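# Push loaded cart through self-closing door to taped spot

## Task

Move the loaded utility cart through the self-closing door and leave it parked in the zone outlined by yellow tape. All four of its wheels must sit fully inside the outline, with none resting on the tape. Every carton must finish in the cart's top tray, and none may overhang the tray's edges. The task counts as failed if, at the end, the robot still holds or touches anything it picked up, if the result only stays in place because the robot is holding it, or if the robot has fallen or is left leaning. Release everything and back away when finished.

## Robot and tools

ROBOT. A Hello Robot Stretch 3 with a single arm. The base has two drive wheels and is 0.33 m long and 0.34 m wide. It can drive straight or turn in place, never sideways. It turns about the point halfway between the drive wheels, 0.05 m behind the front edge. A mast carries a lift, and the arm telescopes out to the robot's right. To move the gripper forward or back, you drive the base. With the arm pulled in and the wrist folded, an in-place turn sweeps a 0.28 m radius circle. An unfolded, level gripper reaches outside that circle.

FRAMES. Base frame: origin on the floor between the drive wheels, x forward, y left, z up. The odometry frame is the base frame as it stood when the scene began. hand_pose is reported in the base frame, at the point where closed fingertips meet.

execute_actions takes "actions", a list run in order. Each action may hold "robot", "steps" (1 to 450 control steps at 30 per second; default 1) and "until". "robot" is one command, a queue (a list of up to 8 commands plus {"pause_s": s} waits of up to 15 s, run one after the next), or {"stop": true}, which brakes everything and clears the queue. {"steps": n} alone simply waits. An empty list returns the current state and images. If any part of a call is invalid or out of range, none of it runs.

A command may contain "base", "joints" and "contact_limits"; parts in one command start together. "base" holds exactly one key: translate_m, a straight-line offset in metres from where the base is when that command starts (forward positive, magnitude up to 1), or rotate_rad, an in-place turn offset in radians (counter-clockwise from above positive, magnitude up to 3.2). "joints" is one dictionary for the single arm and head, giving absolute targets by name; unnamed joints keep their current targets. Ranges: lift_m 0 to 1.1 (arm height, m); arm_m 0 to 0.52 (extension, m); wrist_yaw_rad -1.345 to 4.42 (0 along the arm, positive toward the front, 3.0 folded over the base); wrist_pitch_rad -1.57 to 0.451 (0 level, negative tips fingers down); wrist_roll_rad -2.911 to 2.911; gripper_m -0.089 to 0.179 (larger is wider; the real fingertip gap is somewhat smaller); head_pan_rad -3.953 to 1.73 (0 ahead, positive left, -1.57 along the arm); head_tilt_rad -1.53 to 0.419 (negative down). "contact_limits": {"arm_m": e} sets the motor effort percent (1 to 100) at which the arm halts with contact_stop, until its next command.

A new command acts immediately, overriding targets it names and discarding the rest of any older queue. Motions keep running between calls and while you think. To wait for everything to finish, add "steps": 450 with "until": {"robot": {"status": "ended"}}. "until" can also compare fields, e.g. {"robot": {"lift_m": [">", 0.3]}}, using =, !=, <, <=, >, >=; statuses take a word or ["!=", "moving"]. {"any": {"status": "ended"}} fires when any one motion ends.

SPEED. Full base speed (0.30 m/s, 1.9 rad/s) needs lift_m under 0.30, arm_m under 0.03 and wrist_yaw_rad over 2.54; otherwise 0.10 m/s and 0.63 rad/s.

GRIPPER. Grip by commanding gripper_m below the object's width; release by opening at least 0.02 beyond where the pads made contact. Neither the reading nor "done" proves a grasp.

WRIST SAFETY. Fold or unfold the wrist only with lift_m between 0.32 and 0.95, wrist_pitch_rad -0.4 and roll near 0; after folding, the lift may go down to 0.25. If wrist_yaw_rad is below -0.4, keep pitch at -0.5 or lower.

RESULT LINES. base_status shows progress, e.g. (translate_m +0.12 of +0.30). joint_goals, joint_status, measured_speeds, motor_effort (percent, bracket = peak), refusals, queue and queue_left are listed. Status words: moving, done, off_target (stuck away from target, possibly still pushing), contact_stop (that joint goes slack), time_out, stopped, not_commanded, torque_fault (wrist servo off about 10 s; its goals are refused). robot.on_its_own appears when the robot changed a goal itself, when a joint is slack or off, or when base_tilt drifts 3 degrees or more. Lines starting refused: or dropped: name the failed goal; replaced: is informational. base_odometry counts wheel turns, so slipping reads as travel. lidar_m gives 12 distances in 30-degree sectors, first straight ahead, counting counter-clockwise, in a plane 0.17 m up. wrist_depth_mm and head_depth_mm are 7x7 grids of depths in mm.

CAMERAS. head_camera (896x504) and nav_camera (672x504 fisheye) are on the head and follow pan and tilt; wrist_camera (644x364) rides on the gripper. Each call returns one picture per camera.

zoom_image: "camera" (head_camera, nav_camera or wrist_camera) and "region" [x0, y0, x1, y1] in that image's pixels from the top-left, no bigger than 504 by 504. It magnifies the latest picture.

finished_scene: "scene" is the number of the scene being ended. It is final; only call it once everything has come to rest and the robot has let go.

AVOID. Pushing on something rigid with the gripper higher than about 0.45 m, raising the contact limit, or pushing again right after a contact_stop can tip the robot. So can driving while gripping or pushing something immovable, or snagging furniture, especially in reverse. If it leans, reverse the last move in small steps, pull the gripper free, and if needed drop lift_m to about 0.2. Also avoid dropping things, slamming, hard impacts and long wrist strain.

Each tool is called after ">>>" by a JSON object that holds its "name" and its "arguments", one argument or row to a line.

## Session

>>> {"name": "execute_actions", "arguments": {
  "actions": [
    {"robot":{"joints":{"head_tilt_rad":-0.5,"lift_m":0.28}},"steps":100,"until":{"robot":{"status":"ended"}}}
  ]
}}

Scene clock: 2.90 s.
robot.base_odometry: x=+0.000 y=+0.000 heading=+0.000 (m, m, rad; robot's odometry frame)
robot.turned_by_wheels: +0.000 (rad since the last result)
robot.turned_by_imu: -0.001 (rad since the last result)
robot.base_tilt: forward=+1.0 right=-0.7 (deg)
robot.lidar_m: 0.96 0.90 0.93 1.11 1.06 1.08 1.43 1.18 1.17 1.54 1.46 1.36
robot.head_depth_mm: 1066 1173 1312 1475 1690 1619 1342 / 998 1094 1201 1349 1524 1612 1337 / 935 1018 1112 1237 1391 1531 1340 / 884 955 1042 1147 1275 1432 1345 / 838 901 979 1066 1178 1306 1345 / 792 852 923 1002 1094 1208 1287 / 754 808 867 941 1022 1121 1240
robot.base_status: not_commanded
robot.joint_positions: lift_m=+0.280 arm_m=+0.003 wrist_yaw_rad=+2.970 wrist_pitch_rad=-0.475 wrist_roll_rad=+0.001 gripper_m=+0.037 head_pan_rad=+0.006 head_tilt_rad=-0.494
robot.joint_goals: lift_m=+0.280 arm_m=+0.003 wrist_yaw_rad=+2.970 wrist_pitch_rad=-0.475 wrist_roll_rad=+0.001 gripper_m=+0.037 head_pan_rad=+0.006 head_tilt_rad=-0.500
robot.joint_status: lift_m=done arm_m=not_commanded wrist_yaw_rad=not_commanded wrist_pitch_rad=not_commanded wrist_roll_rad=not_commanded gripper_m=not_commanded head_pan_rad=not_commanded head_tilt_rad=done
robot.measured_speeds: translate_m=+0.000 rotate_rad=+0.000 lift_m=+0.000 arm_m=+0.000 wrist_yaw_rad=+0.000 wrist_pitch_rad=+0.000 wrist_roll_rad=+0.000 head_pan_rad=+0.000 head_tilt_rad=+0.000
robot: refusals=0 queue=done queue_left=0
robot.motor_effort: left_wheel=+0(0) right_wheel=+0(0) lift_m=+11(16) arm_m=+0(0) wrist_yaw_rad=+0(1) wrist_pitch_rad=+4(4) wrist_roll_rad=+0(0) gripper_m=+1(0) head_pan_rad=+0(0) head_tilt_rad=-1(23) (%)
robot.hand_pose: x=+0.0157 y=+0.0657 z=+0.2805 quat_wxyz=(+0.225, +0.699, +0.107, +0.670) (m; robot's base frame)
robot.wrist_depth_mm: 833 - - - - 857 748 / 894 - - - - 895 775 / 799 797 805 809 794 817 757 / 636 659 645 655 665 654 653 / 546 546 - 545 564 550 546 / 482 - - - - 474 472 / - - - - 413 412 420
pictures: head_camera (sideways: a quarter turn clockwise sets it upright), nav_camera (sideways: a quarter turn counterclockwise sets it upright), wrist_camera
camera_calibration (this result's frames):
head_camera: T_world_to_cam=[[-0.473064, -0.0175306, -0.880853, 1.17], [-0.0229198, 0.999709, -0.00758687, 0.0161191], [0.88073, 0.0165999, -0.473328, 0.559091], [0, 0, 0, 1]] pos_world=[0.061449, -0.00488444, 1.29536]
nav_camera: T_world_to_cam=[[0.488188, -0.0516695, 0.871208, -1.09135], [0.00206974, -0.998175, -0.0603594, 0.126746], [0.872736, 0.0312699, -0.48719, 0.590553], [0, 0, 0, 1]] pos_world=[0.0171266, 0.0516584, 1.24616]
wrist_camera: T_world_to_cam=[[0.992585, -0.120834, 0.0132022, -0.00107383], [-0.0651879, -0.620839, -0.781223, 0.289373], [0.102595, 0.77457, -0.624112, 0.286482], [0, 0, 0, 1]] pos_world=[-0.00946199, -0.0423758, 0.404875]
Images, in order (width x height): head_camera 896x504, nav_camera 672x504, wrist_camera 644x364.

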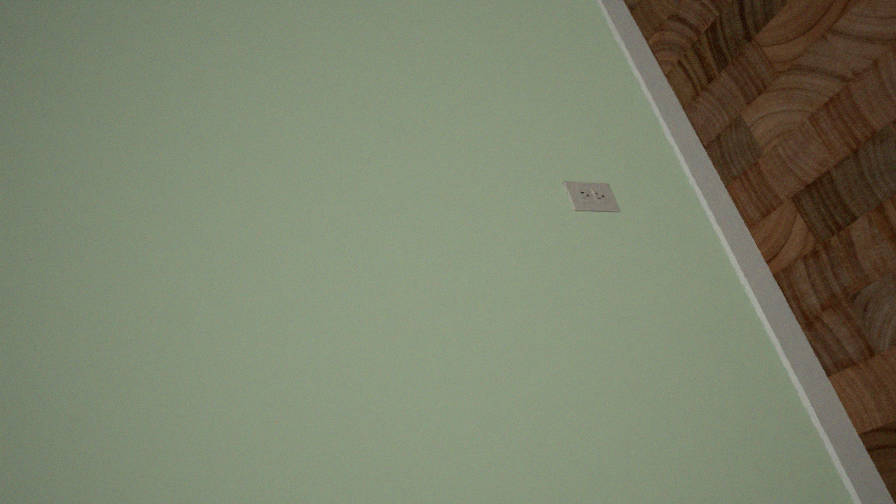

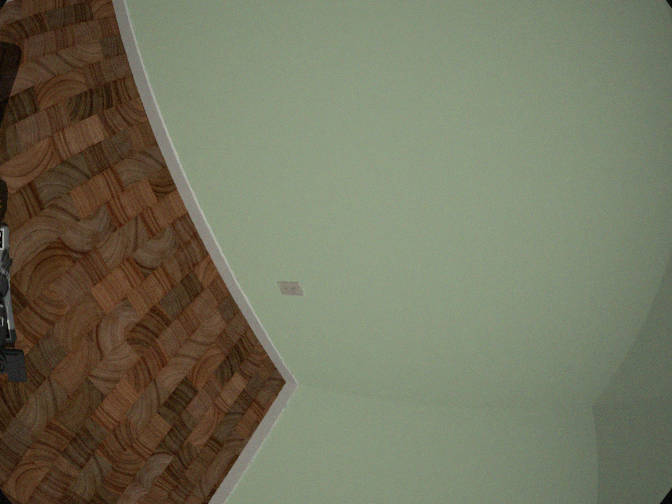

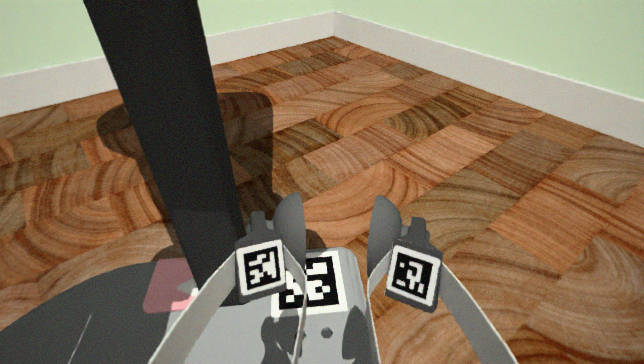

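>>> {"name": "execute_actions", "arguments": {
  "actions": [
    {"robot":{"base":{"rotate_rad":-2.2}},"steps":200,"until":{"robot":{"status":"ended"}}}
  ]
}}

Scene clock: 7.63 s.
robot.base_odometry: x=+0.000 y=+0.000 heading=-2.200 (m, m, rad; robot's odometry frame)
robot.turned_by_wheels: -2.200 (rad since the last result)
robot.turned_by_imu: -2.203 (rad since the last result)
robot.base_tilt: forward=+1.0 right=-0.6 (deg)
robot.lidar_m: 1.17 1.58 1.46 1.48 0.98 0.90 0.92 1.14 1.05 1.06 1.34 1.20
robot.head_depth_mm: 2374 2578 1262 1591 1626 1524 1339 / 2482 2690 1529 1530 1461 1530 1337 / 2605 2818 2979 2495 1892 1620 1345 / 2709 2923 3229 2755 2042 1626 1342 / 2625 2788 2976 2796 2043 1616 1338 / 2218 2334 2479 2518 2061 1620 1344 / 1936 2030 2115 2245 2054 1632 1343
robot.base_status: done (rotate_rad -2.1999 of -2.2000)
robot.joint_positions: lift_m=+0.280 arm_m=+0.003 wrist_yaw_rad=+2.970 wrist_pitch_rad=-0.475 wrist_roll_rad=+0.001 gripper_m=+0.037 head_pan_rad=+0.006 head_tilt_rad=-0.495
robot.joint_goals: lift_m=+0.280 arm_m=+0.003 wrist_yaw_rad=+2.970 wrist_pitch_rad=-0.475 wrist_roll_rad=+0.001 gripper_m=+0.037 head_pan_rad=+0.006 head_tilt_rad=-0.500
robot.joint_status: lift_m=done arm_m=not_commanded wrist_yaw_rad=not_commanded wrist_pitch_rad=not_commanded wrist_roll_rad=not_commanded gripper_m=not_commanded head_pan_rad=not_commanded head_tilt_rad=done
robot.measured_speeds: translate_m=+0.000 rotate_rad=+0.000 lift_m=+0.000 arm_m=+0.000 wrist_yaw_rad=+0.000 wrist_pitch_rad=+0.000 wrist_roll_rad=+0.000 head_pan_rad=+0.000 head_tilt_rad=+0.000
robot: refusals=0 queue=done queue_left=0
robot.motor_effort: left_wheel=+1(7) right_wheel=-4(9) lift_m=+12(12) arm_m=+0(1) wrist_yaw_rad=-1(0) wrist_pitch_rad=+4(4) wrist_roll_rad=+0(0) gripper_m=+0(1) head_pan_rad=+0(0) head_tilt_rad=-2(2) (%)
robot.hand_pose: x=+0.0157 y=+0.0657 z=+0.2805 quat_wxyz=(+0.225, +0.699, +0.107, +0.670) (m; robot's base frame)
robot.wrist_depth_mm: 876 - - - - - - / 879 - - - - - - / 809 811 808 789 791 822 800 / 652 645 651 662 653 651 665 / 545 558 - 552 565 540 555 / 480 - - - - 470 471 / - - - - 416 414 414
pictures: head_camera (sideways: a quarter turn clockwise sets it upright), nav_camera (sideways: a quarter turn counterclockwise sets it upright), wrist_camera
camera_calibration (this result's frames):
head_camera: T_world_to_cam=[[-0.473983, -0.0175356, -0.880359, 1.16937], [-0.0229277, 0.999708, -0.0075687, 0.0160955], [0.880235, 0.0165972, -0.474247, 0.560289], [0, 0, 0, 1]] pos_world=[0.0614422, -0.00488448, 1.2953]
nav_camera: T_world_to_cam=[[0.489097, -0.0516645, 0.870698, -1.09069], [0.00200677, -0.998175, -0.0603558, 0.126742], [0.872227, 0.0312671, -0.4881, 0.59174], [0, 0, 0, 1]] pos_world=[0.0170684, 0.0516581, 1.24614]
wrist_camera: T_world_to_cam=[[0.992585, -0.120833, 0.0132025, -0.00107718], [-0.0651874, -0.620839, -0.781223, 0.289348], [0.102594, 0.774569, -0.624113, 0.286498], [0, 0, 0, 1]] pos_world=[-0.00946205, -0.0424038, 0.404867]
Images, in order (width x height): head_camera 896x504, nav_camera 672x504, wrist_camera 644x364.

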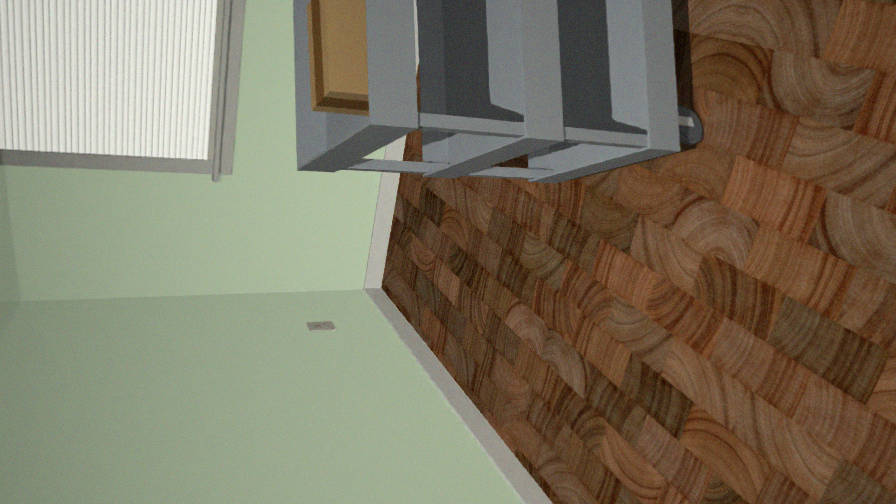

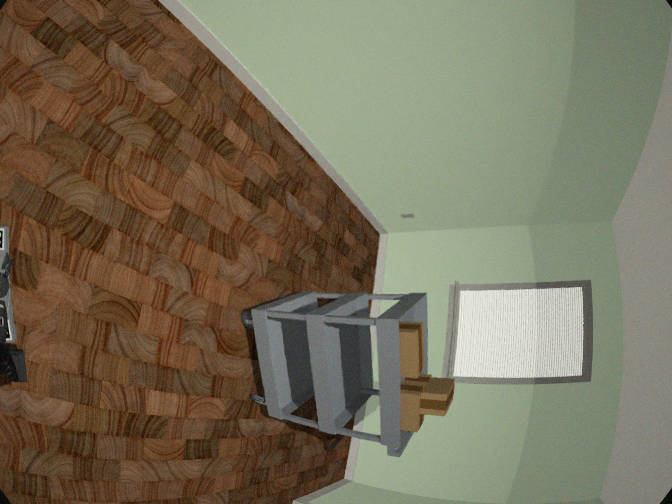

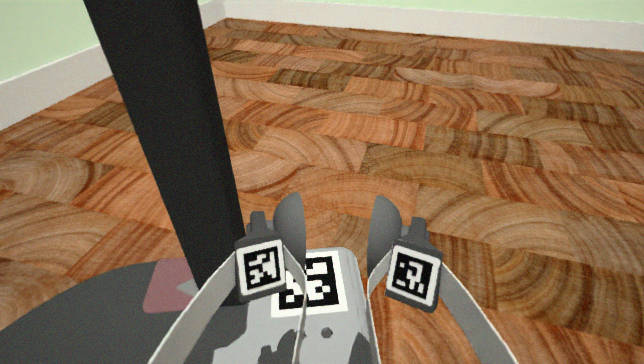

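>>> {"name": "execute_actions", "arguments": {
  "actions": [
    {"robot":{"base":{"rotate_rad":-0.4},"joints":{"head_pan_rad":-0.3}},"steps":200,"until":{"robot":{"status":"ended"}}}
  ]
}}

Scene clock: 11.53 s.
robot.base_odometry: x=+0.000 y=+0.000 heading=-2.600 (m, m, rad; robot's odometry frame)
robot.turned_by_wheels: -0.400 (rad since the last result)
robot.turned_by_imu: -0.401 (rad since the last result)
robot.base_tilt: forward=+1.1 right=-0.6 (deg)
robot.lidar_m: 1.17 1.35 1.52 1.46 1.29 0.94 0.90 0.94 1.10 1.05 1.09 1.49
robot.head_depth_mm: 1807 1892 1968 2074 1988 1624 1339 / 2007 2117 2290 2435 2064 1623 1341 / 2512 2677 2867 2717 2070 1625 1349 / 2575 2779 3014 2763 2033 1629 1348 / 2480 2713 2817 1685 1856 1634 1346 / 2407 2617 1386 1764 1760 1581 1349 / 2372 2509 1370 1615 1642 1533 1350
robot.base_status: done (rotate_rad -0.3999 of -0.4000)
robot.joint_positions: lift_m=+0.280 arm_m=+0.003 wrist_yaw_rad=+2.970 wrist_pitch_rad=-0.475 wrist_roll_rad=+0.001 gripper_m=+0.037 head_pan_rad=-0.293 head_tilt_rad=-0.495
robot.joint_goals: lift_m=+0.280 arm_m=+0.003 wrist_yaw_rad=+2.970 wrist_pitch_rad=-0.475 wrist_roll_rad=+0.001 gripper_m=+0.037 head_pan_rad=-0.300 head_tilt_rad=-0.500
robot.joint_status: lift_m=done arm_m=not_commanded wrist_yaw_rad=not_commanded wrist_pitch_rad=not_commanded wrist_roll_rad=not_commanded gripper_m=not_commanded head_pan_rad=done head_tilt_rad=done
robot.measured_speeds: translate_m=+0.000 rotate_rad=+0.000 lift_m=+0.000 arm_m=+0.000 wrist_yaw_rad=+0.000 wrist_pitch_rad=+0.000 wrist_roll_rad=+0.000 head_pan_rad=+0.000 head_tilt_rad=+0.000
robot: refusals=0 queue=done queue_left=0
robot.motor_effort: left_wheel=+2(7) right_wheel=-3(10) lift_m=+12(12) arm_m=-1(0) wrist_yaw_rad=+1(0) wrist_pitch_rad=+4(4) wrist_roll_rad=+0(0) gripper_m=+0(0) head_pan_rad=-3(28) head_tilt_rad=-2(2) (%)
robot.hand_pose: x=+0.0157 y=+0.0657 z=+0.2805 quat_wxyz=(+0.225, +0.699, +0.107, +0.670) (m; robot's base frame)
robot.wrist_depth_mm: - - - - - - - / - - - - - - - / 801 824 793 778 805 829 812 / 644 665 653 649 661 636 665 / 543 551 - 544 564 552 531 / 481 - - - - 473 479 / - - - - 418 417 417
pictures: head_camera (sideways: a quarter turn clockwise sets it upright), nav_camera (sideways: a quarter turn counterclockwise sets it upright), wrist_camera
camera_calibration (this result's frames):
head_camera: T_world_to_cam=[[-0.458195, 0.12262, -0.880353, 1.16926], [0.272055, 0.962252, -0.00756848, 0.0142958], [0.846194, -0.242973, -0.474258, 0.560511], [0, 0, 0, 1]] pos_world=[0.057559, -0.0209422, 1.2953]
nav_camera: T_world_to_cam=[[0.452291, -0.193205, 0.870692, -1.09046], [-0.291601, -0.954634, -0.0603557, 0.128532], [0.842853, -0.226597, -0.488111, 0.591934], [0, 0, 0, 1]] pos_world=[0.0317732, 0.0461491, 1.24614]
wrist_camera: T_world_to_cam=[[0.992585, -0.120833, 0.0132024, -0.0010774], [-0.0651875, -0.620839, -0.781223, 0.289347], [0.102594, 0.77457, -0.624112, 0.286499], [0, 0, 0, 1]] pos_world=[-0.00946204, -0.0424059, 0.404866]
Images, in order (width x height): head_camera 896x504, nav_camera 672x504, wrist_camera 644x364.

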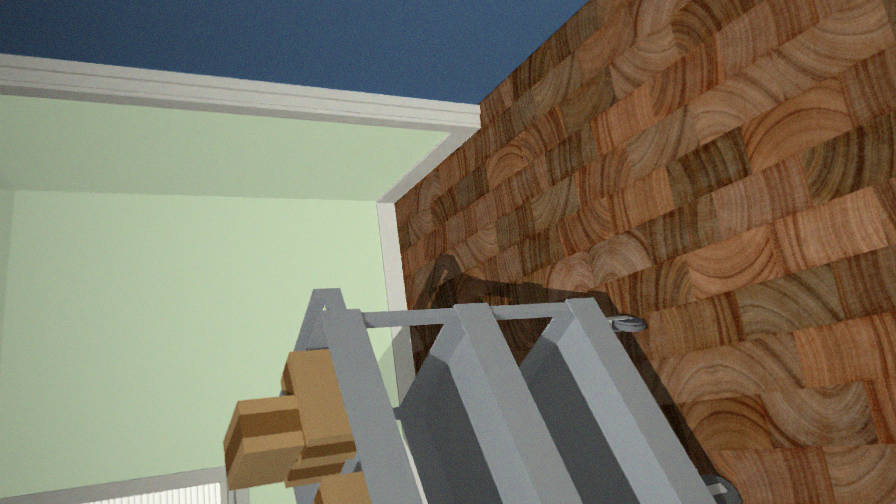

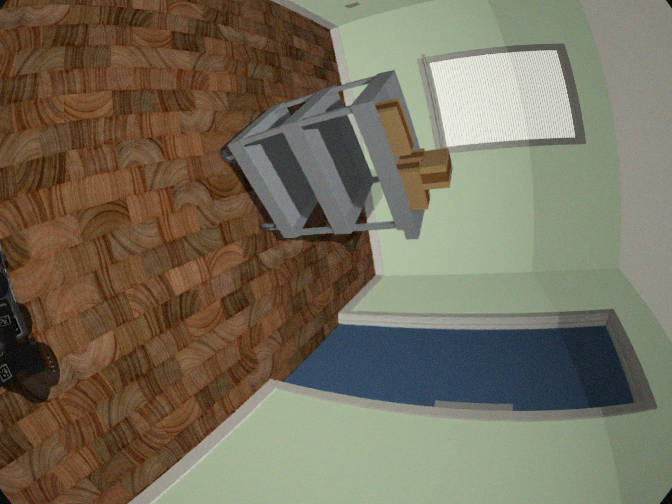

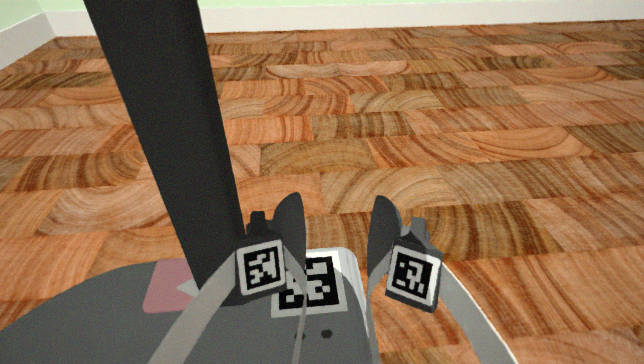

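>>> {"name": "execute_actions", "arguments": {
  "actions": [
    {"robot":[{"base":{"rotate_rad":-0.437}},{"base":{"translate_m":0.85}},{"base":{"translate_m":0.805}},{"base":{"rotate_rad":2.007},"joints":{"lift_m":0.722,"wrist_pitch_rad":-0.4,"head_pan_rad":-0.3,"head_tilt_rad":-0.9}},{"joints":{"wrist_yaw_rad":1.57}},{"joints":{"wrist_pitch_rad":0,"wrist_roll_rad":1.57,"gripper_m":0.09}}],"steps":450,"until":{"robot":{"status":"ended"}}},
    {"steps":400,"until":{"robot":{"status":"ended"}}}
  ]
}}

Scene clock: 43.07 s.
robot.base_odometry: x=-1.646 y=-0.173 heading=-1.030 (m, m, rad; robot's odometry frame)
robot.turned_by_wheels: +1.570 (rad since the last result)
robot.turned_by_imu: +1.574 (rad since the last result)
robot.base_tilt: forward=+0.9 right=-0.5 (deg)
robot.lidar_m: 0.42 0.58 2.49 1.53 0.51 0.46 0.44 0.46 0.62 1.37 1.42 0.54
robot.head_depth_mm: 2198 2302 1948 1657 1435 1287 - / 2205 2386 1821 1652 1465 1251 1130 / 2136 2292 693 1023 1302 1263 1132 / 2012 667 656 1021 1202 1246 1133 / 601 623 613 618 927 1179 1128 / 607 576 587 565 803 1212 1134 / 1807 556 642 646 965 1275 1142
robot.base_status: done (rotate_rad +2.0069 of +2.0070)
robot.joint_positions: lift_m=+0.722 arm_m=+0.003 wrist_yaw_rad=+1.573 wrist_pitch_rad=-0.025 wrist_roll_rad=+1.569 gripper_m=+0.090 head_pan_rad=-0.293 head_tilt_rad=-0.889
robot.joint_goals: lift_m=+0.722 arm_m=+0.003 wrist_yaw_rad=+1.570 wrist_pitch_rad=+0.000 wrist_roll_rad=+1.570 gripper_m=+0.090 head_pan_rad=-0.300 head_tilt_rad=-0.900
robot.joint_status: lift_m=done arm_m=not_commanded wrist_yaw_rad=done wrist_pitch_rad=done wrist_roll_rad=done gripper_m=done head_pan_rad=done head_tilt_rad=done
robot.measured_speeds: translate_m=+0.000 rotate_rad=+0.000 lift_m=+0.000 arm_m=+0.000 wrist_yaw_rad=+0.000 wrist_pitch_rad=+0.000 wrist_roll_rad=+0.000 head_pan_rad=+0.000 head_tilt_rad=+0.000
robot: refusals=0 queue=done queue_left=0
robot.motor_effort: left_wheel=-2(8) right_wheel=+4(12) lift_m=+27(27) arm_m=-1(1) wrist_yaw_rad=-2(2) wrist_pitch_rad=+8(8) wrist_roll_rad=+0(2) gripper_m=+1(91) head_pan_rad=-3(3) head_tilt_rad=-4(22) (%)
robot.hand_pose: x=+0.2342 y=-0.1473 z=+0.8294 quat_wxyz=(+0.010, +0.708, -0.706, -0.008) (m; robot's base frame)
robot.wrist_depth_mm: - - - 495 - 568 498 / - - - 477 - 655 470 / - - 559 455 - 705 452 / - - 558 431 - 709 439 / - - 547 420 - 645 417 / - - - 404 - 612 408 / - - - 339 - 396 389
pictures: head_camera (sideways: a quarter turn clockwise sets it upright), nav_camera (sideways: a quarter turn counterclockwise sets it upright), wrist_camera
camera_calibration (this result's frames):
head_camera: T_world_to_cam=[[-0.747001, 0.209994, -0.630786, 0.845722], [0.270859, 0.962619, -0.000298735, 0.00483668], [0.607144, -0.171077, -0.775956, 0.954423], [0, 0, 0, 1]] pos_world=[0.0509735, -0.0189719, 1.27406]
nav_camera: T_world_to_cam=[[0.736442, -0.279177, 0.616208, -0.7605], [-0.313839, -0.947917, -0.0543859, 0.120866], [0.599298, -0.153338, -0.785703, 0.980521], [0, 0, 0, 1]] pos_world=[0.0103727, 0.0526079, 1.2456]
wrist_camera: T_world_to_cam=[[0.0129165, -0.0379039, -0.999198, 0.830438], [-0.199224, 0.979149, -0.0397187, 0.252236], [0.979869, 0.199577, 0.00509577, -0.0403846], [0, 0, 0, 1]] pos_world=[0.0790969, -0.20744, 0.839996]
Images, in order (width x height): head_camera 896x504, nav_camera 672x504, wrist_camera 644x364.

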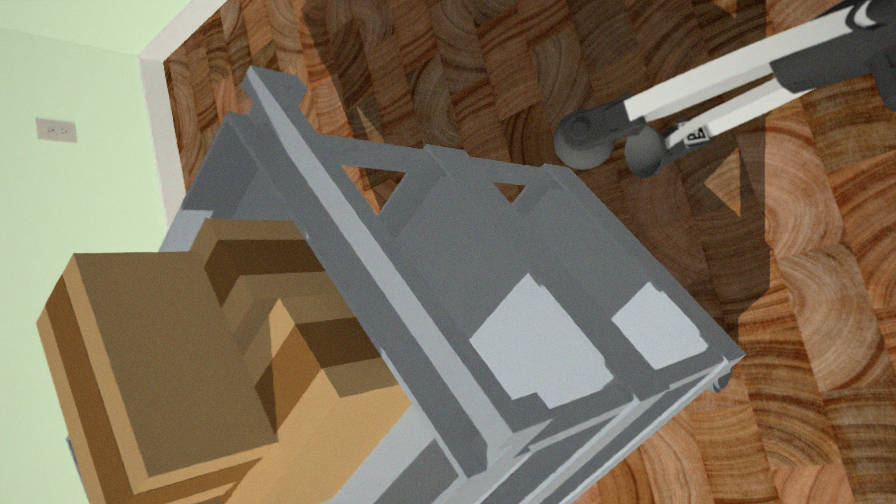

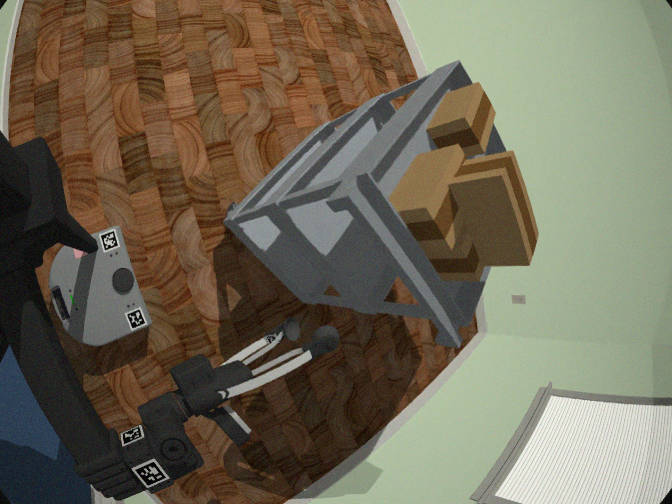

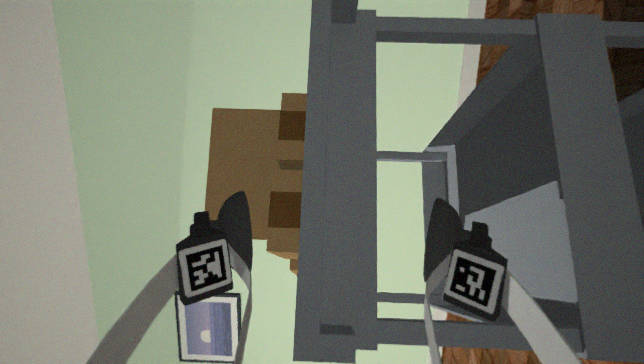

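>>> {"name": "execute_actions", "arguments": {
  "actions": [
    {"robot":[{"base":{"translate_m":0.235}}],"steps":450,"until":{"robot":{"status":"ended"}}}
  ]
}}

Scene clock: 50.90 s.
robot.base_odometry: x=-1.525 y=-0.375 heading=-1.030 (m, m, rad; robot's odometry frame)
robot.turned_by_wheels: +0.000 (rad since the last result)
robot.turned_by_imu: -0.001 (rad since the last result)
robot.base_tilt: forward=+1.0 right=-0.3 (deg)
robot.lidar_m: 0.19 0.19 2.49 2.39 0.87 0.69 0.67 0.70 0.83 1.37 1.41 0.26
robot.head_depth_mm: 2028 2262 1963 575 1403 1280 - / 1954 2238 680 613 541 1227 1132 / 1895 2090 510 538 514 1024 1136 / 1841 465 452 486 476 425 1049 / 1776 467 415 466 431 465 676 / 1738 862 394 447 499 482 409 / 1678 856 405 489 541 491 1140
robot.base_status: done (translate_m +0.2350 of +0.2350)
robot.joint_positions: lift_m=+0.722 arm_m=+0.003 wrist_yaw_rad=+1.573 wrist_pitch_rad=-0.025 wrist_roll_rad=+1.569 gripper_m=+0.090 head_pan_rad=-0.293 head_tilt_rad=-0.889
robot.joint_goals: lift_m=+0.722 arm_m=+0.003 wrist_yaw_rad=+1.570 wrist_pitch_rad=+0.000 wrist_roll_rad=+1.570 gripper_m=+0.090 head_pan_rad=-0.300 head_tilt_rad=-0.900
robot.joint_status: lift_m=done arm_m=not_commanded wrist_yaw_rad=done wrist_pitch_rad=done wrist_roll_rad=done gripper_m=done head_pan_rad=done head_tilt_rad=done
robot.measured_speeds: translate_m=+0.000 rotate_rad=+0.000 lift_m=+0.000 arm_m=+0.000 wrist_yaw_rad=+0.000 wrist_pitch_rad=+0.000 wrist_roll_rad=+0.000 head_pan_rad=+0.000 head_tilt_rad=+0.000
robot: refusals=0 queue=done queue_left=0
robot.motor_effort: left_wheel=-3(3) right_wheel=+4(9) lift_m=+27(27) arm_m=-1(0) wrist_yaw_rad=-2(2) wrist_pitch_rad=+8(8) wrist_roll_rad=+1(0) gripper_m=+0(1) head_pan_rad=-3(4) head_tilt_rad=-4(4) (%)
robot.hand_pose: x=+0.2342 y=-0.1473 z=+0.8295 quat_wxyz=(+0.010, +0.708, -0.706, -0.008) (m; robot's base frame)
robot.wrist_depth_mm: - - - 185 256 - - / - - - 177 245 - 446 / - - 329 168 235 664 468 / - 327 326 167 226 714 462 / - 321 238 209 213 648 459 / - 321 228 202 206 605 456 / - - 222 195 200 733 447
pictures: head_camera (sideways: a quarter turn clockwise sets it upright), nav_camera (sideways: a quarter turn counterclockwise sets it upright), wrist_camera
camera_calibration (this result's frames):
head_camera: T_world_to_cam=[[-0.747118, 0.210029, -0.630637, 0.845528], [0.270859, 0.962619, -0.000295074, 0.00483191], [0.607001, -0.171034, -0.776078, 0.954582], [0, 0, 0, 1]] pos_world=[0.0509684, -0.0189704, 1.27405]
nav_camera: T_world_to_cam=[[0.736556, -0.279212, 0.616057, -0.760303], [-0.313849, -0.947914, -0.0543808, 0.12086], [0.599153, -0.153294, -0.785822, 0.980676], [0, 0, 0, 1]] pos_world=[0.0103623, 0.052611, 1.2456]
wrist_camera: T_world_to_cam=[[0.0132969, -0.0378465, -0.999195, 0.830452], [-0.199208, 0.979151, -0.0397383, 0.252255], [0.979867, 0.199576, 0.00548038, -0.0407155], [0, 0, 0, 1]] pos_world=[0.0791045, -0.207441, 0.840031]
Images, in order (width x height): head_camera 896x504, nav_camera 672x504, wrist_camera 644x364.

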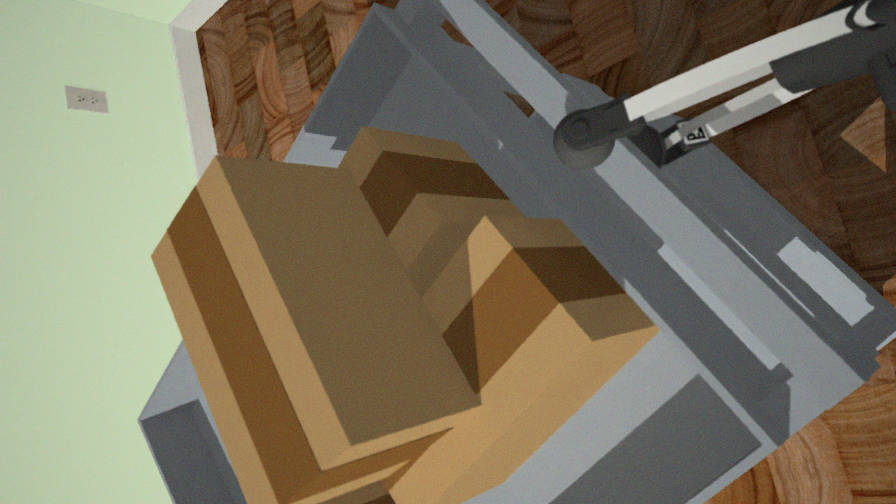

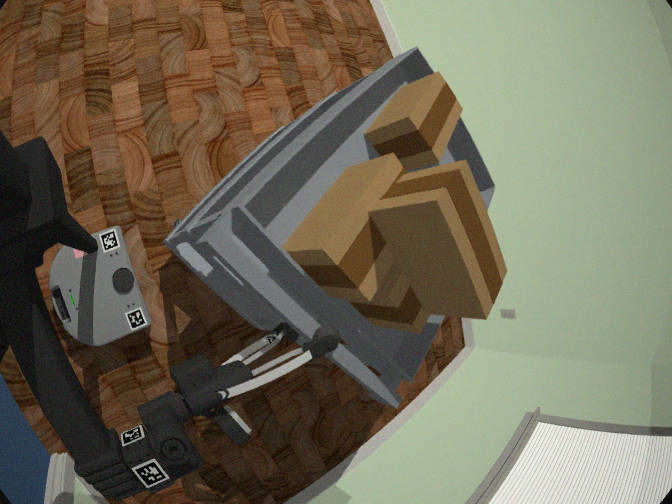

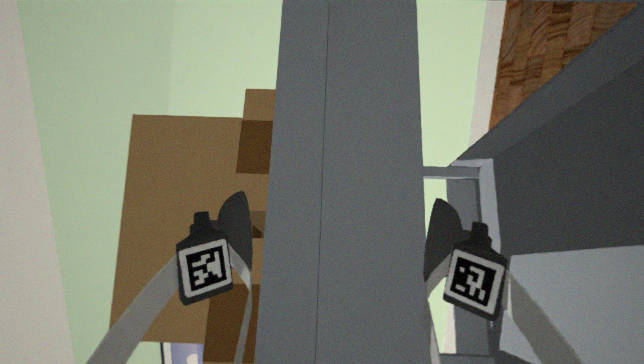

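>>> {"name": "execute_actions", "arguments": {
  "actions": [
    {"robot":[{"base":{"translate_m":0.025}},{"joints":{"gripper_m":-0.02}},{"base":{"translate_m":-0.2}},{"base":{"rotate_rad":-0.3}},{"base":{"translate_m":-0.4}},{"base":{"rotate_rad":0.3}}],"steps":450,"until":{"robot":{"status":"ended"}}},
    {"steps":300,"until":{"robot":{"status":"ended"}}}
  ]
}}

Scene clock: 70.27 s.
robot.base_odometry: x=-1.711 y=+0.163 heading=-1.030 (m, m, rad; robot's odometry frame)
robot.turned_by_wheels: +0.000 (rad since the last result)
robot.turned_by_imu: -0.004 (rad since the last result)
robot.base_tilt: forward=+0.9 right=-0.4 (deg)
robot.lidar_m: 0.27 2.55 2.37 0.23 0.23 0.32 0.27 0.27 0.32 0.55 0.36 0.28
robot.head_depth_mm: 2446 461 452 505 491 840 - / 2525 462 449 502 492 826 1114 / 2474 464 445 486 482 810 1099 / 2402 465 442 475 478 767 1098 / 2308 687 549 510 504 722 1085 / 2232 832 727 631 546 461 1141 / 2170 2300 1878 1608 1398 1234 1138
robot.base_status: done (rotate_rad +0.2996 of +0.3000)
robot.joint_positions: lift_m=+0.722 arm_m=+0.003 wrist_yaw_rad=+1.559 wrist_pitch_rad=+0.040 wrist_roll_rad=+1.571 gripper_m=-0.016 head_pan_rad=-0.294 head_tilt_rad=-0.891
robot.joint_goals: lift_m=+0.722 arm_m=+0.003 wrist_yaw_rad=+1.570 wrist_pitch_rad=+0.000 wrist_roll_rad=+1.570 gripper_m=-0.017 head_pan_rad=-0.300 head_tilt_rad=-0.900
robot.joint_status: lift_m=done arm_m=not_commanded wrist_yaw_rad=done wrist_pitch_rad=done wrist_roll_rad=done gripper_m=done head_pan_rad=done head_tilt_rad=done
robot.measured_speeds: translate_m=+0.000 rotate_rad=+0.000 lift_m=+0.000 arm_m=+0.000 wrist_yaw_rad=+0.000 wrist_pitch_rad=+0.000 wrist_roll_rad=+0.000 head_pan_rad=+0.000 head_tilt_rad=+0.000
robot: refusals=0 queue=done queue_left=0
robot.motor_effort: left_wheel=-6(24) right_wheel=+12(40) lift_m=+22(27) arm_m=-1(0) wrist_yaw_rad=+7(42) wrist_pitch_rad=-12(13) wrist_roll_rad=-1(4) gripper_m=-24(99) head_pan_rad=-3(3) head_tilt_rad=-3(4) (%)
robot.hand_pose: x=+0.2356 y=-0.1511 z=+0.8464 quat_wxyz=(-0.014, +0.703, -0.711, +0.014) (m; robot's base frame)
robot.wrist_depth_mm: - 260 249 104 156 156 541 / - 278 266 110 163 667 529 / - 304 287 115 171 682 524 / - - 307 120 181 713 532 / - - 333 127 188 687 512 / - - - 135 - - 489 / - - - 144 211 - -
pictures: head_camera (sideways: a quarter turn clockwise sets it upright), nav_camera (sideways: a quarter turn counterclockwise sets it upright), wrist_camera
camera_calibration (this result's frames):
head_camera: T_world_to_cam=[[-0.748006, 0.210524, -0.629417, 0.843945], [0.271129, 0.962543, -0.000265243, 0.00479143], [0.605785, -0.170851, -0.777067, 0.955876], [0, 0, 0, 1]] pos_world=[0.0509212, -0.0189703, 1.27397]
nav_camera: T_world_to_cam=[[0.737403, -0.279698, 0.614822, -0.758699], [-0.314196, -0.947802, -0.0543392, 0.120808], [0.597928, -0.153105, -0.786792, 0.981945], [0, 0, 0, 1]] pos_world=[0.0102924, 0.0526354, 1.24562]
wrist_camera: T_world_to_cam=[[0.0773822, -0.0364792, -0.996334, 0.829826], [-0.182015, 0.982019, -0.0500916, 0.262044], [0.980246, 0.185223, 0.069351, -0.0977804], [0, 0, 0, 1]] pos_world=[0.079331, -0.20895, 0.846691]
Images, in order (width x height): head_camera 896x504, nav_camera 672x504, wrist_camera 644x364.

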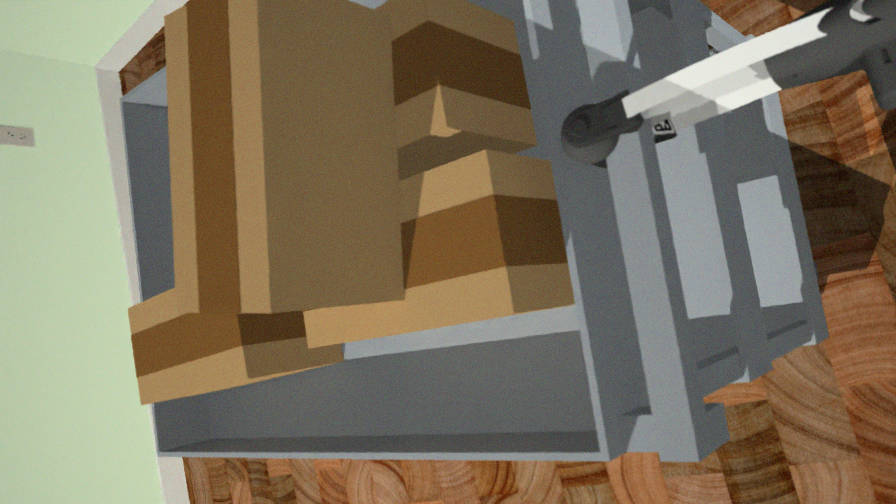

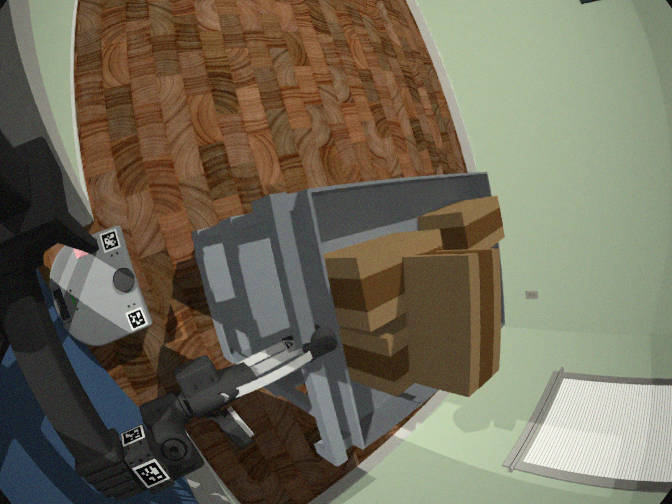

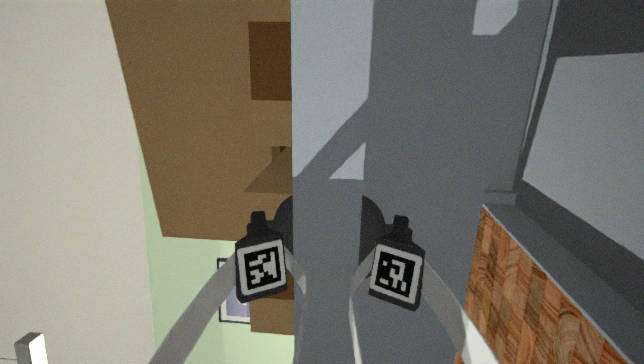

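>>> {"name": "execute_actions", "arguments": {
  "actions": [
    {"robot":{"base":{"translate_m":-0.4},"joints":{"head_pan_rad":-1.2,"head_tilt_rad":-1.0}},"steps":450,"until":{"robot":{"status":"ended"}}}
  ]
}}

Scene clock: 78.07 s.
robot.base_odometry: x=-1.917 y=+0.506 heading=-1.030 (m, m, rad; robot's odometry frame)
robot.turned_by_wheels: +0.000 (rad since the last result)
robot.turned_by_imu: -0.002 (rad since the last result)
robot.base_tilt: forward=+1.2 right=-0.4 (deg)
robot.lidar_m: 0.28 0.31 0.31 0.83 2.34 1.97 0.29 0.25 0.25 0.29 0.35 0.28
robot.head_depth_mm: 344 380 423 476 535 - 784 / 401 450 511 589 704 - 1070 / 480 551 645 781 939 1158 1148 / 598 711 850 1088 1344 - 1123 / 709 1819 936 564 881 1184 1122 / 1686 1957 636 526 850 1031 1077 / 1761 2015 640 533 466 764 884
robot.base_status: done (translate_m -0.4000 of -0.4000)
robot.joint_positions: lift_m=+0.722 arm_m=+0.003 wrist_yaw_rad=+1.588 wrist_pitch_rad=+0.040 wrist_roll_rad=+1.571 gripper_m=-0.016 head_pan_rad=-1.193 head_tilt_rad=-0.988
robot.joint_goals: lift_m=+0.722 arm_m=+0.003 wrist_yaw_rad=+1.570 wrist_pitch_rad=+0.000 wrist_roll_rad=+1.570 gripper_m=-0.017 head_pan_rad=-1.200 head_tilt_rad=-1.000
robot.joint_status: lift_m=done arm_m=not_commanded wrist_yaw_rad=done wrist_pitch_rad=done wrist_roll_rad=done gripper_m=done head_pan_rad=done head_tilt_rad=done
robot.measured_speeds: translate_m=+0.000 rotate_rad=+0.000 lift_m=+0.000 arm_m=+0.000 wrist_yaw_rad=+0.000 wrist_pitch_rad=+0.000 wrist_roll_rad=+0.000 head_pan_rad=+0.000 head_tilt_rad=+0.000
robot: refusals=0 queue=done queue_left=0
robot.on_its_own: wrist_yaw_rad is at rest, and its effort (-13) is outside its rest range (-12 to +12)
robot.motor_effort: left_wheel=-2(11) right_wheel=-5(27) lift_m=+23(23) arm_m=+0(1) wrist_yaw_rad=-13(13) wrist_pitch_rad=-11(12) wrist_roll_rad=-1(1) gripper_m=-23(23) head_pan_rad=-4(43) head_tilt_rad=-5(15) (%)
robot.hand_pose: x=+0.2356 y=-0.1436 z=+0.8464 quat_wxyz=(-0.014, +0.713, -0.701, +0.014) (m; robot's base frame)
robot.wrist_depth_mm: - 253 245 99 151 150 543 / - 274 262 105 159 160 537 / - 304 290 111 168 666 524 / - - 310 118 178 697 526 / - - - 126 189 - 527 / - - - 137 - - 464 / - - - 147 219 - -
pictures: head_camera (sideways: a quarter turn clockwise sets it upright), nav_camera (sideways: a quarter turn counterclockwise sets it upright), wrist_camera
camera_calibration (this result's frames):
head_camera: T_world_to_cam=[[-0.321635, 0.769904, -0.55118, 0.739413], [0.922316, 0.386434, 0.00157597, -0.0015778], [0.214208, -0.507855, -0.834385, 1.03278], [0, 0, 0, 1]] pos_world=[0.0180453, -0.0441628, 1.26929]
nav_camera: T_world_to_cam=[[0.26034, -0.803276, 0.535697, -0.652705], [-0.939438, -0.338825, -0.051516, 0.120939], [0.222889, -0.489843, -0.842837, 1.05709], [0, 0, 0, 1]] pos_world=[0.0479251, 0.0344852, 1.24684]
wrist_camera: T_world_to_cam=[[0.078406, -0.0342107, -0.996334, 0.830184], [-0.210378, 0.976337, -0.0500796, 0.260576], [0.974471, 0.213533, 0.0693534, -0.0937182], [0, 0, 0, 1]] pos_world=[0.0810538, -0.205997, 0.84669]
Images, in order (width x height): head_camera 896x504, nav_camera 672x504, wrist_camera 644x364.

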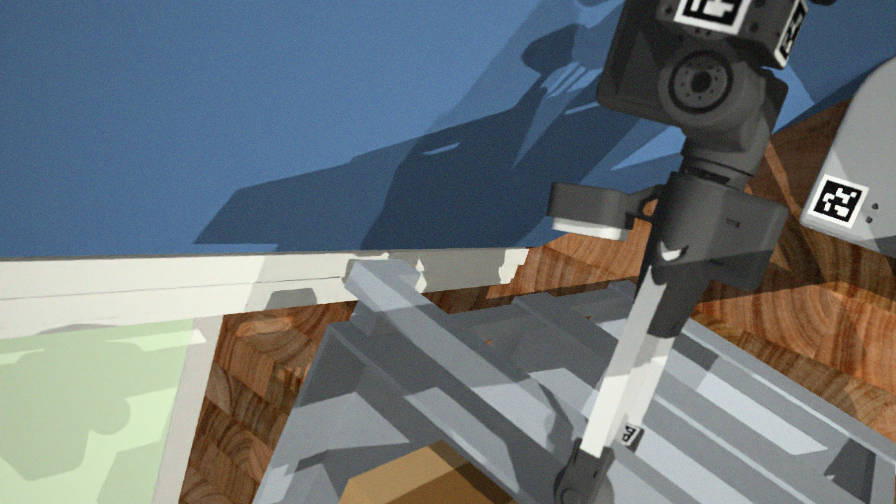

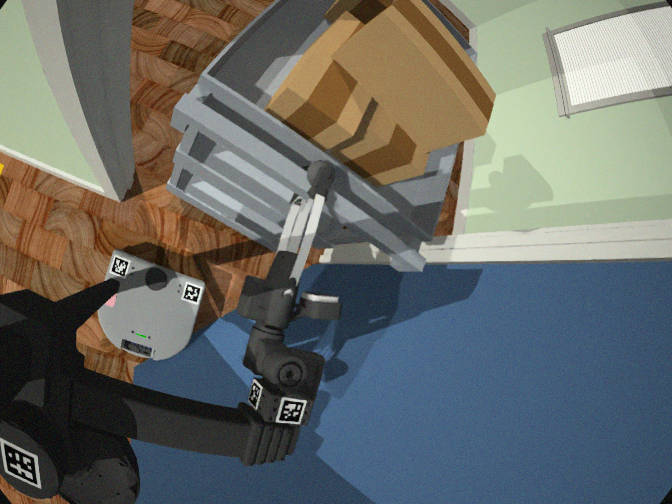

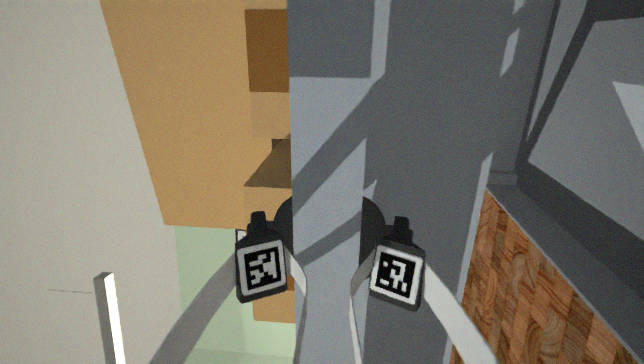

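Tape seems to be on the left again. Continue.

>>> {"name": "execute_actions", "arguments": {
  "actions": [
    {"robot":{"base":{"translate_m":-0.45},"joints":{"head_pan_rad":-0.5,"head_tilt_rad":-0.9}},"steps":450,"until":{"robot":{"status":"ended"}}}
  ]
}}

Scene clock: 85.63 s.
robot.base_odometry: x=-2.148 y=+0.892 heading=-1.030 (m, m, rad; robot's odometry frame)
robot.turned_by_wheels: +0.000 (rad since the last result)
robot.turned_by_imu: -0.003 (rad since the last result)
robot.base_tilt: forward=+1.1 right=-0.6 (deg)
robot.lidar_m: 0.27 0.28 0.93 2.26 2.10 1.52 1.45 1.50 0.26 0.27 0.34 0.28
robot.head_depth_mm: 669 695 683 569 721 809 - / 2043 987 680 606 568 996 - / 2447 454 496 532 508 1095 1127 / 2743 455 467 504 480 824 1112 / 3012 456 446 471 481 746 1087 / 3001 457 428 471 465 488 1089 / 2885 637 450 587 545 423 1120
robot.base_status: done (translate_m -0.4500 of -0.4500)
robot.joint_positions: lift_m=+0.722 arm_m=+0.003 wrist_yaw_rad=+1.582 wrist_pitch_rad=+0.040 wrist_roll_rad=+1.571 gripper_m=-0.016 head_pan_rad=-0.507 head_tilt_rad=-0.902
robot.joint_goals: lift_m=+0.722 arm_m=+0.003 wrist_yaw_rad=+1.570 wrist_pitch_rad=+0.000 wrist_roll_rad=+1.570 gripper_m=-0.017 head_pan_rad=-0.500 head_tilt_rad=-0.900
robot.joint_status: lift_m=done arm_m=not_commanded wrist_yaw_rad=done wrist_pitch_rad=done wrist_roll_rad=done gripper_m=done head_pan_rad=done head_tilt_rad=done
robot.measured_speeds: translate_m=+0.000 rotate_rad=+0.000 lift_m=+0.000 arm_m=+0.000 wrist_yaw_rad=+0.000 wrist_pitch_rad=+0.000 wrist_roll_rad=+0.000 head_pan_rad=+0.000 head_tilt_rad=+0.000
robot: refusals=0 queue=done queue_left=0
robot.motor_effort: left_wheel=-1(8) right_wheel=-7(30) lift_m=+23(22) arm_m=+0(1) wrist_yaw_rad=-8(17) wrist_pitch_rad=-11(12) wrist_roll_rad=+0(1) gripper_m=-26(25) head_pan_rad=+4(43) head_tilt_rad=+1(11) (%)
robot.hand_pose: x=+0.2356 y=-0.1451 z=+0.8465 quat_wxyz=(-0.014, +0.711, -0.703, +0.014) (m; robot's base frame)
robot.wrist_depth_mm: - 268 259 110 162 161 538 / - 283 270 114 168 674 532 / - - 287 119 174 701 525 / - - 307 125 183 707 520 / - - 335 130 189 711 513 / 766 757 757 138 - - 486 / 780 732 706 145 211 653 444
pictures: head_camera (sideways: a quarter turn clockwise sets it upright), nav_camera (sideways: a quarter turn counterclockwise sets it upright), wrist_camera
camera_calibration (this result's frames):
head_camera: T_world_to_cam=[[-0.692855, 0.367797, -0.620224, 0.83163], [0.468903, 0.883249, -0.0000415835, 0.00329382], [0.547797, -0.290854, -0.784425, 0.965796], [0, 0, 0, 1]] pos_world=[0.0455941, -0.0278744, 1.27339]
nav_camera: T_world_to_cam=[[0.667686, -0.433069, 0.605513, -0.746146], [-0.508429, -0.859407, -0.0540234, 0.12158], [0.543779, -0.27179, -0.793999, 0.991646], [0, 0, 0, 1]] pos_world=[0.0207703, 0.0508738, 1.24574]
wrist_camera: T_world_to_cam=[[0.0785813, -0.034675, -0.996304, 0.830095], [-0.204467, 0.977588, -0.0501505, 0.26089], [0.975714, 0.207652, 0.0697302, -0.0948985], [0, 0, 0, 1]] pos_world=[0.0807074, -0.206554, 0.846729]
Images, in order (width x height): head_camera 896x504, nav_camera 672x504, wrist_camera 644x364.

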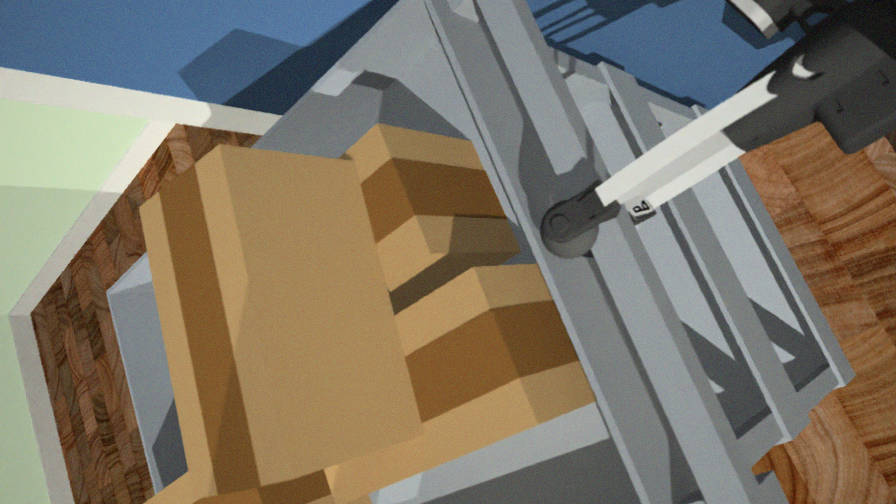

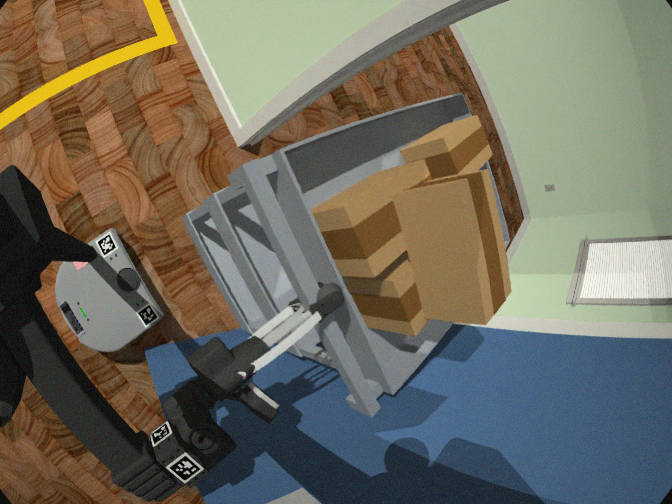

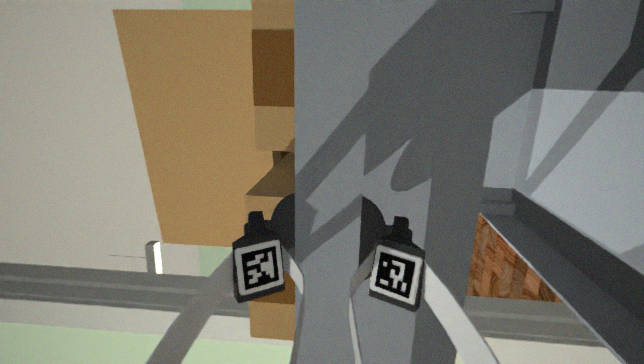

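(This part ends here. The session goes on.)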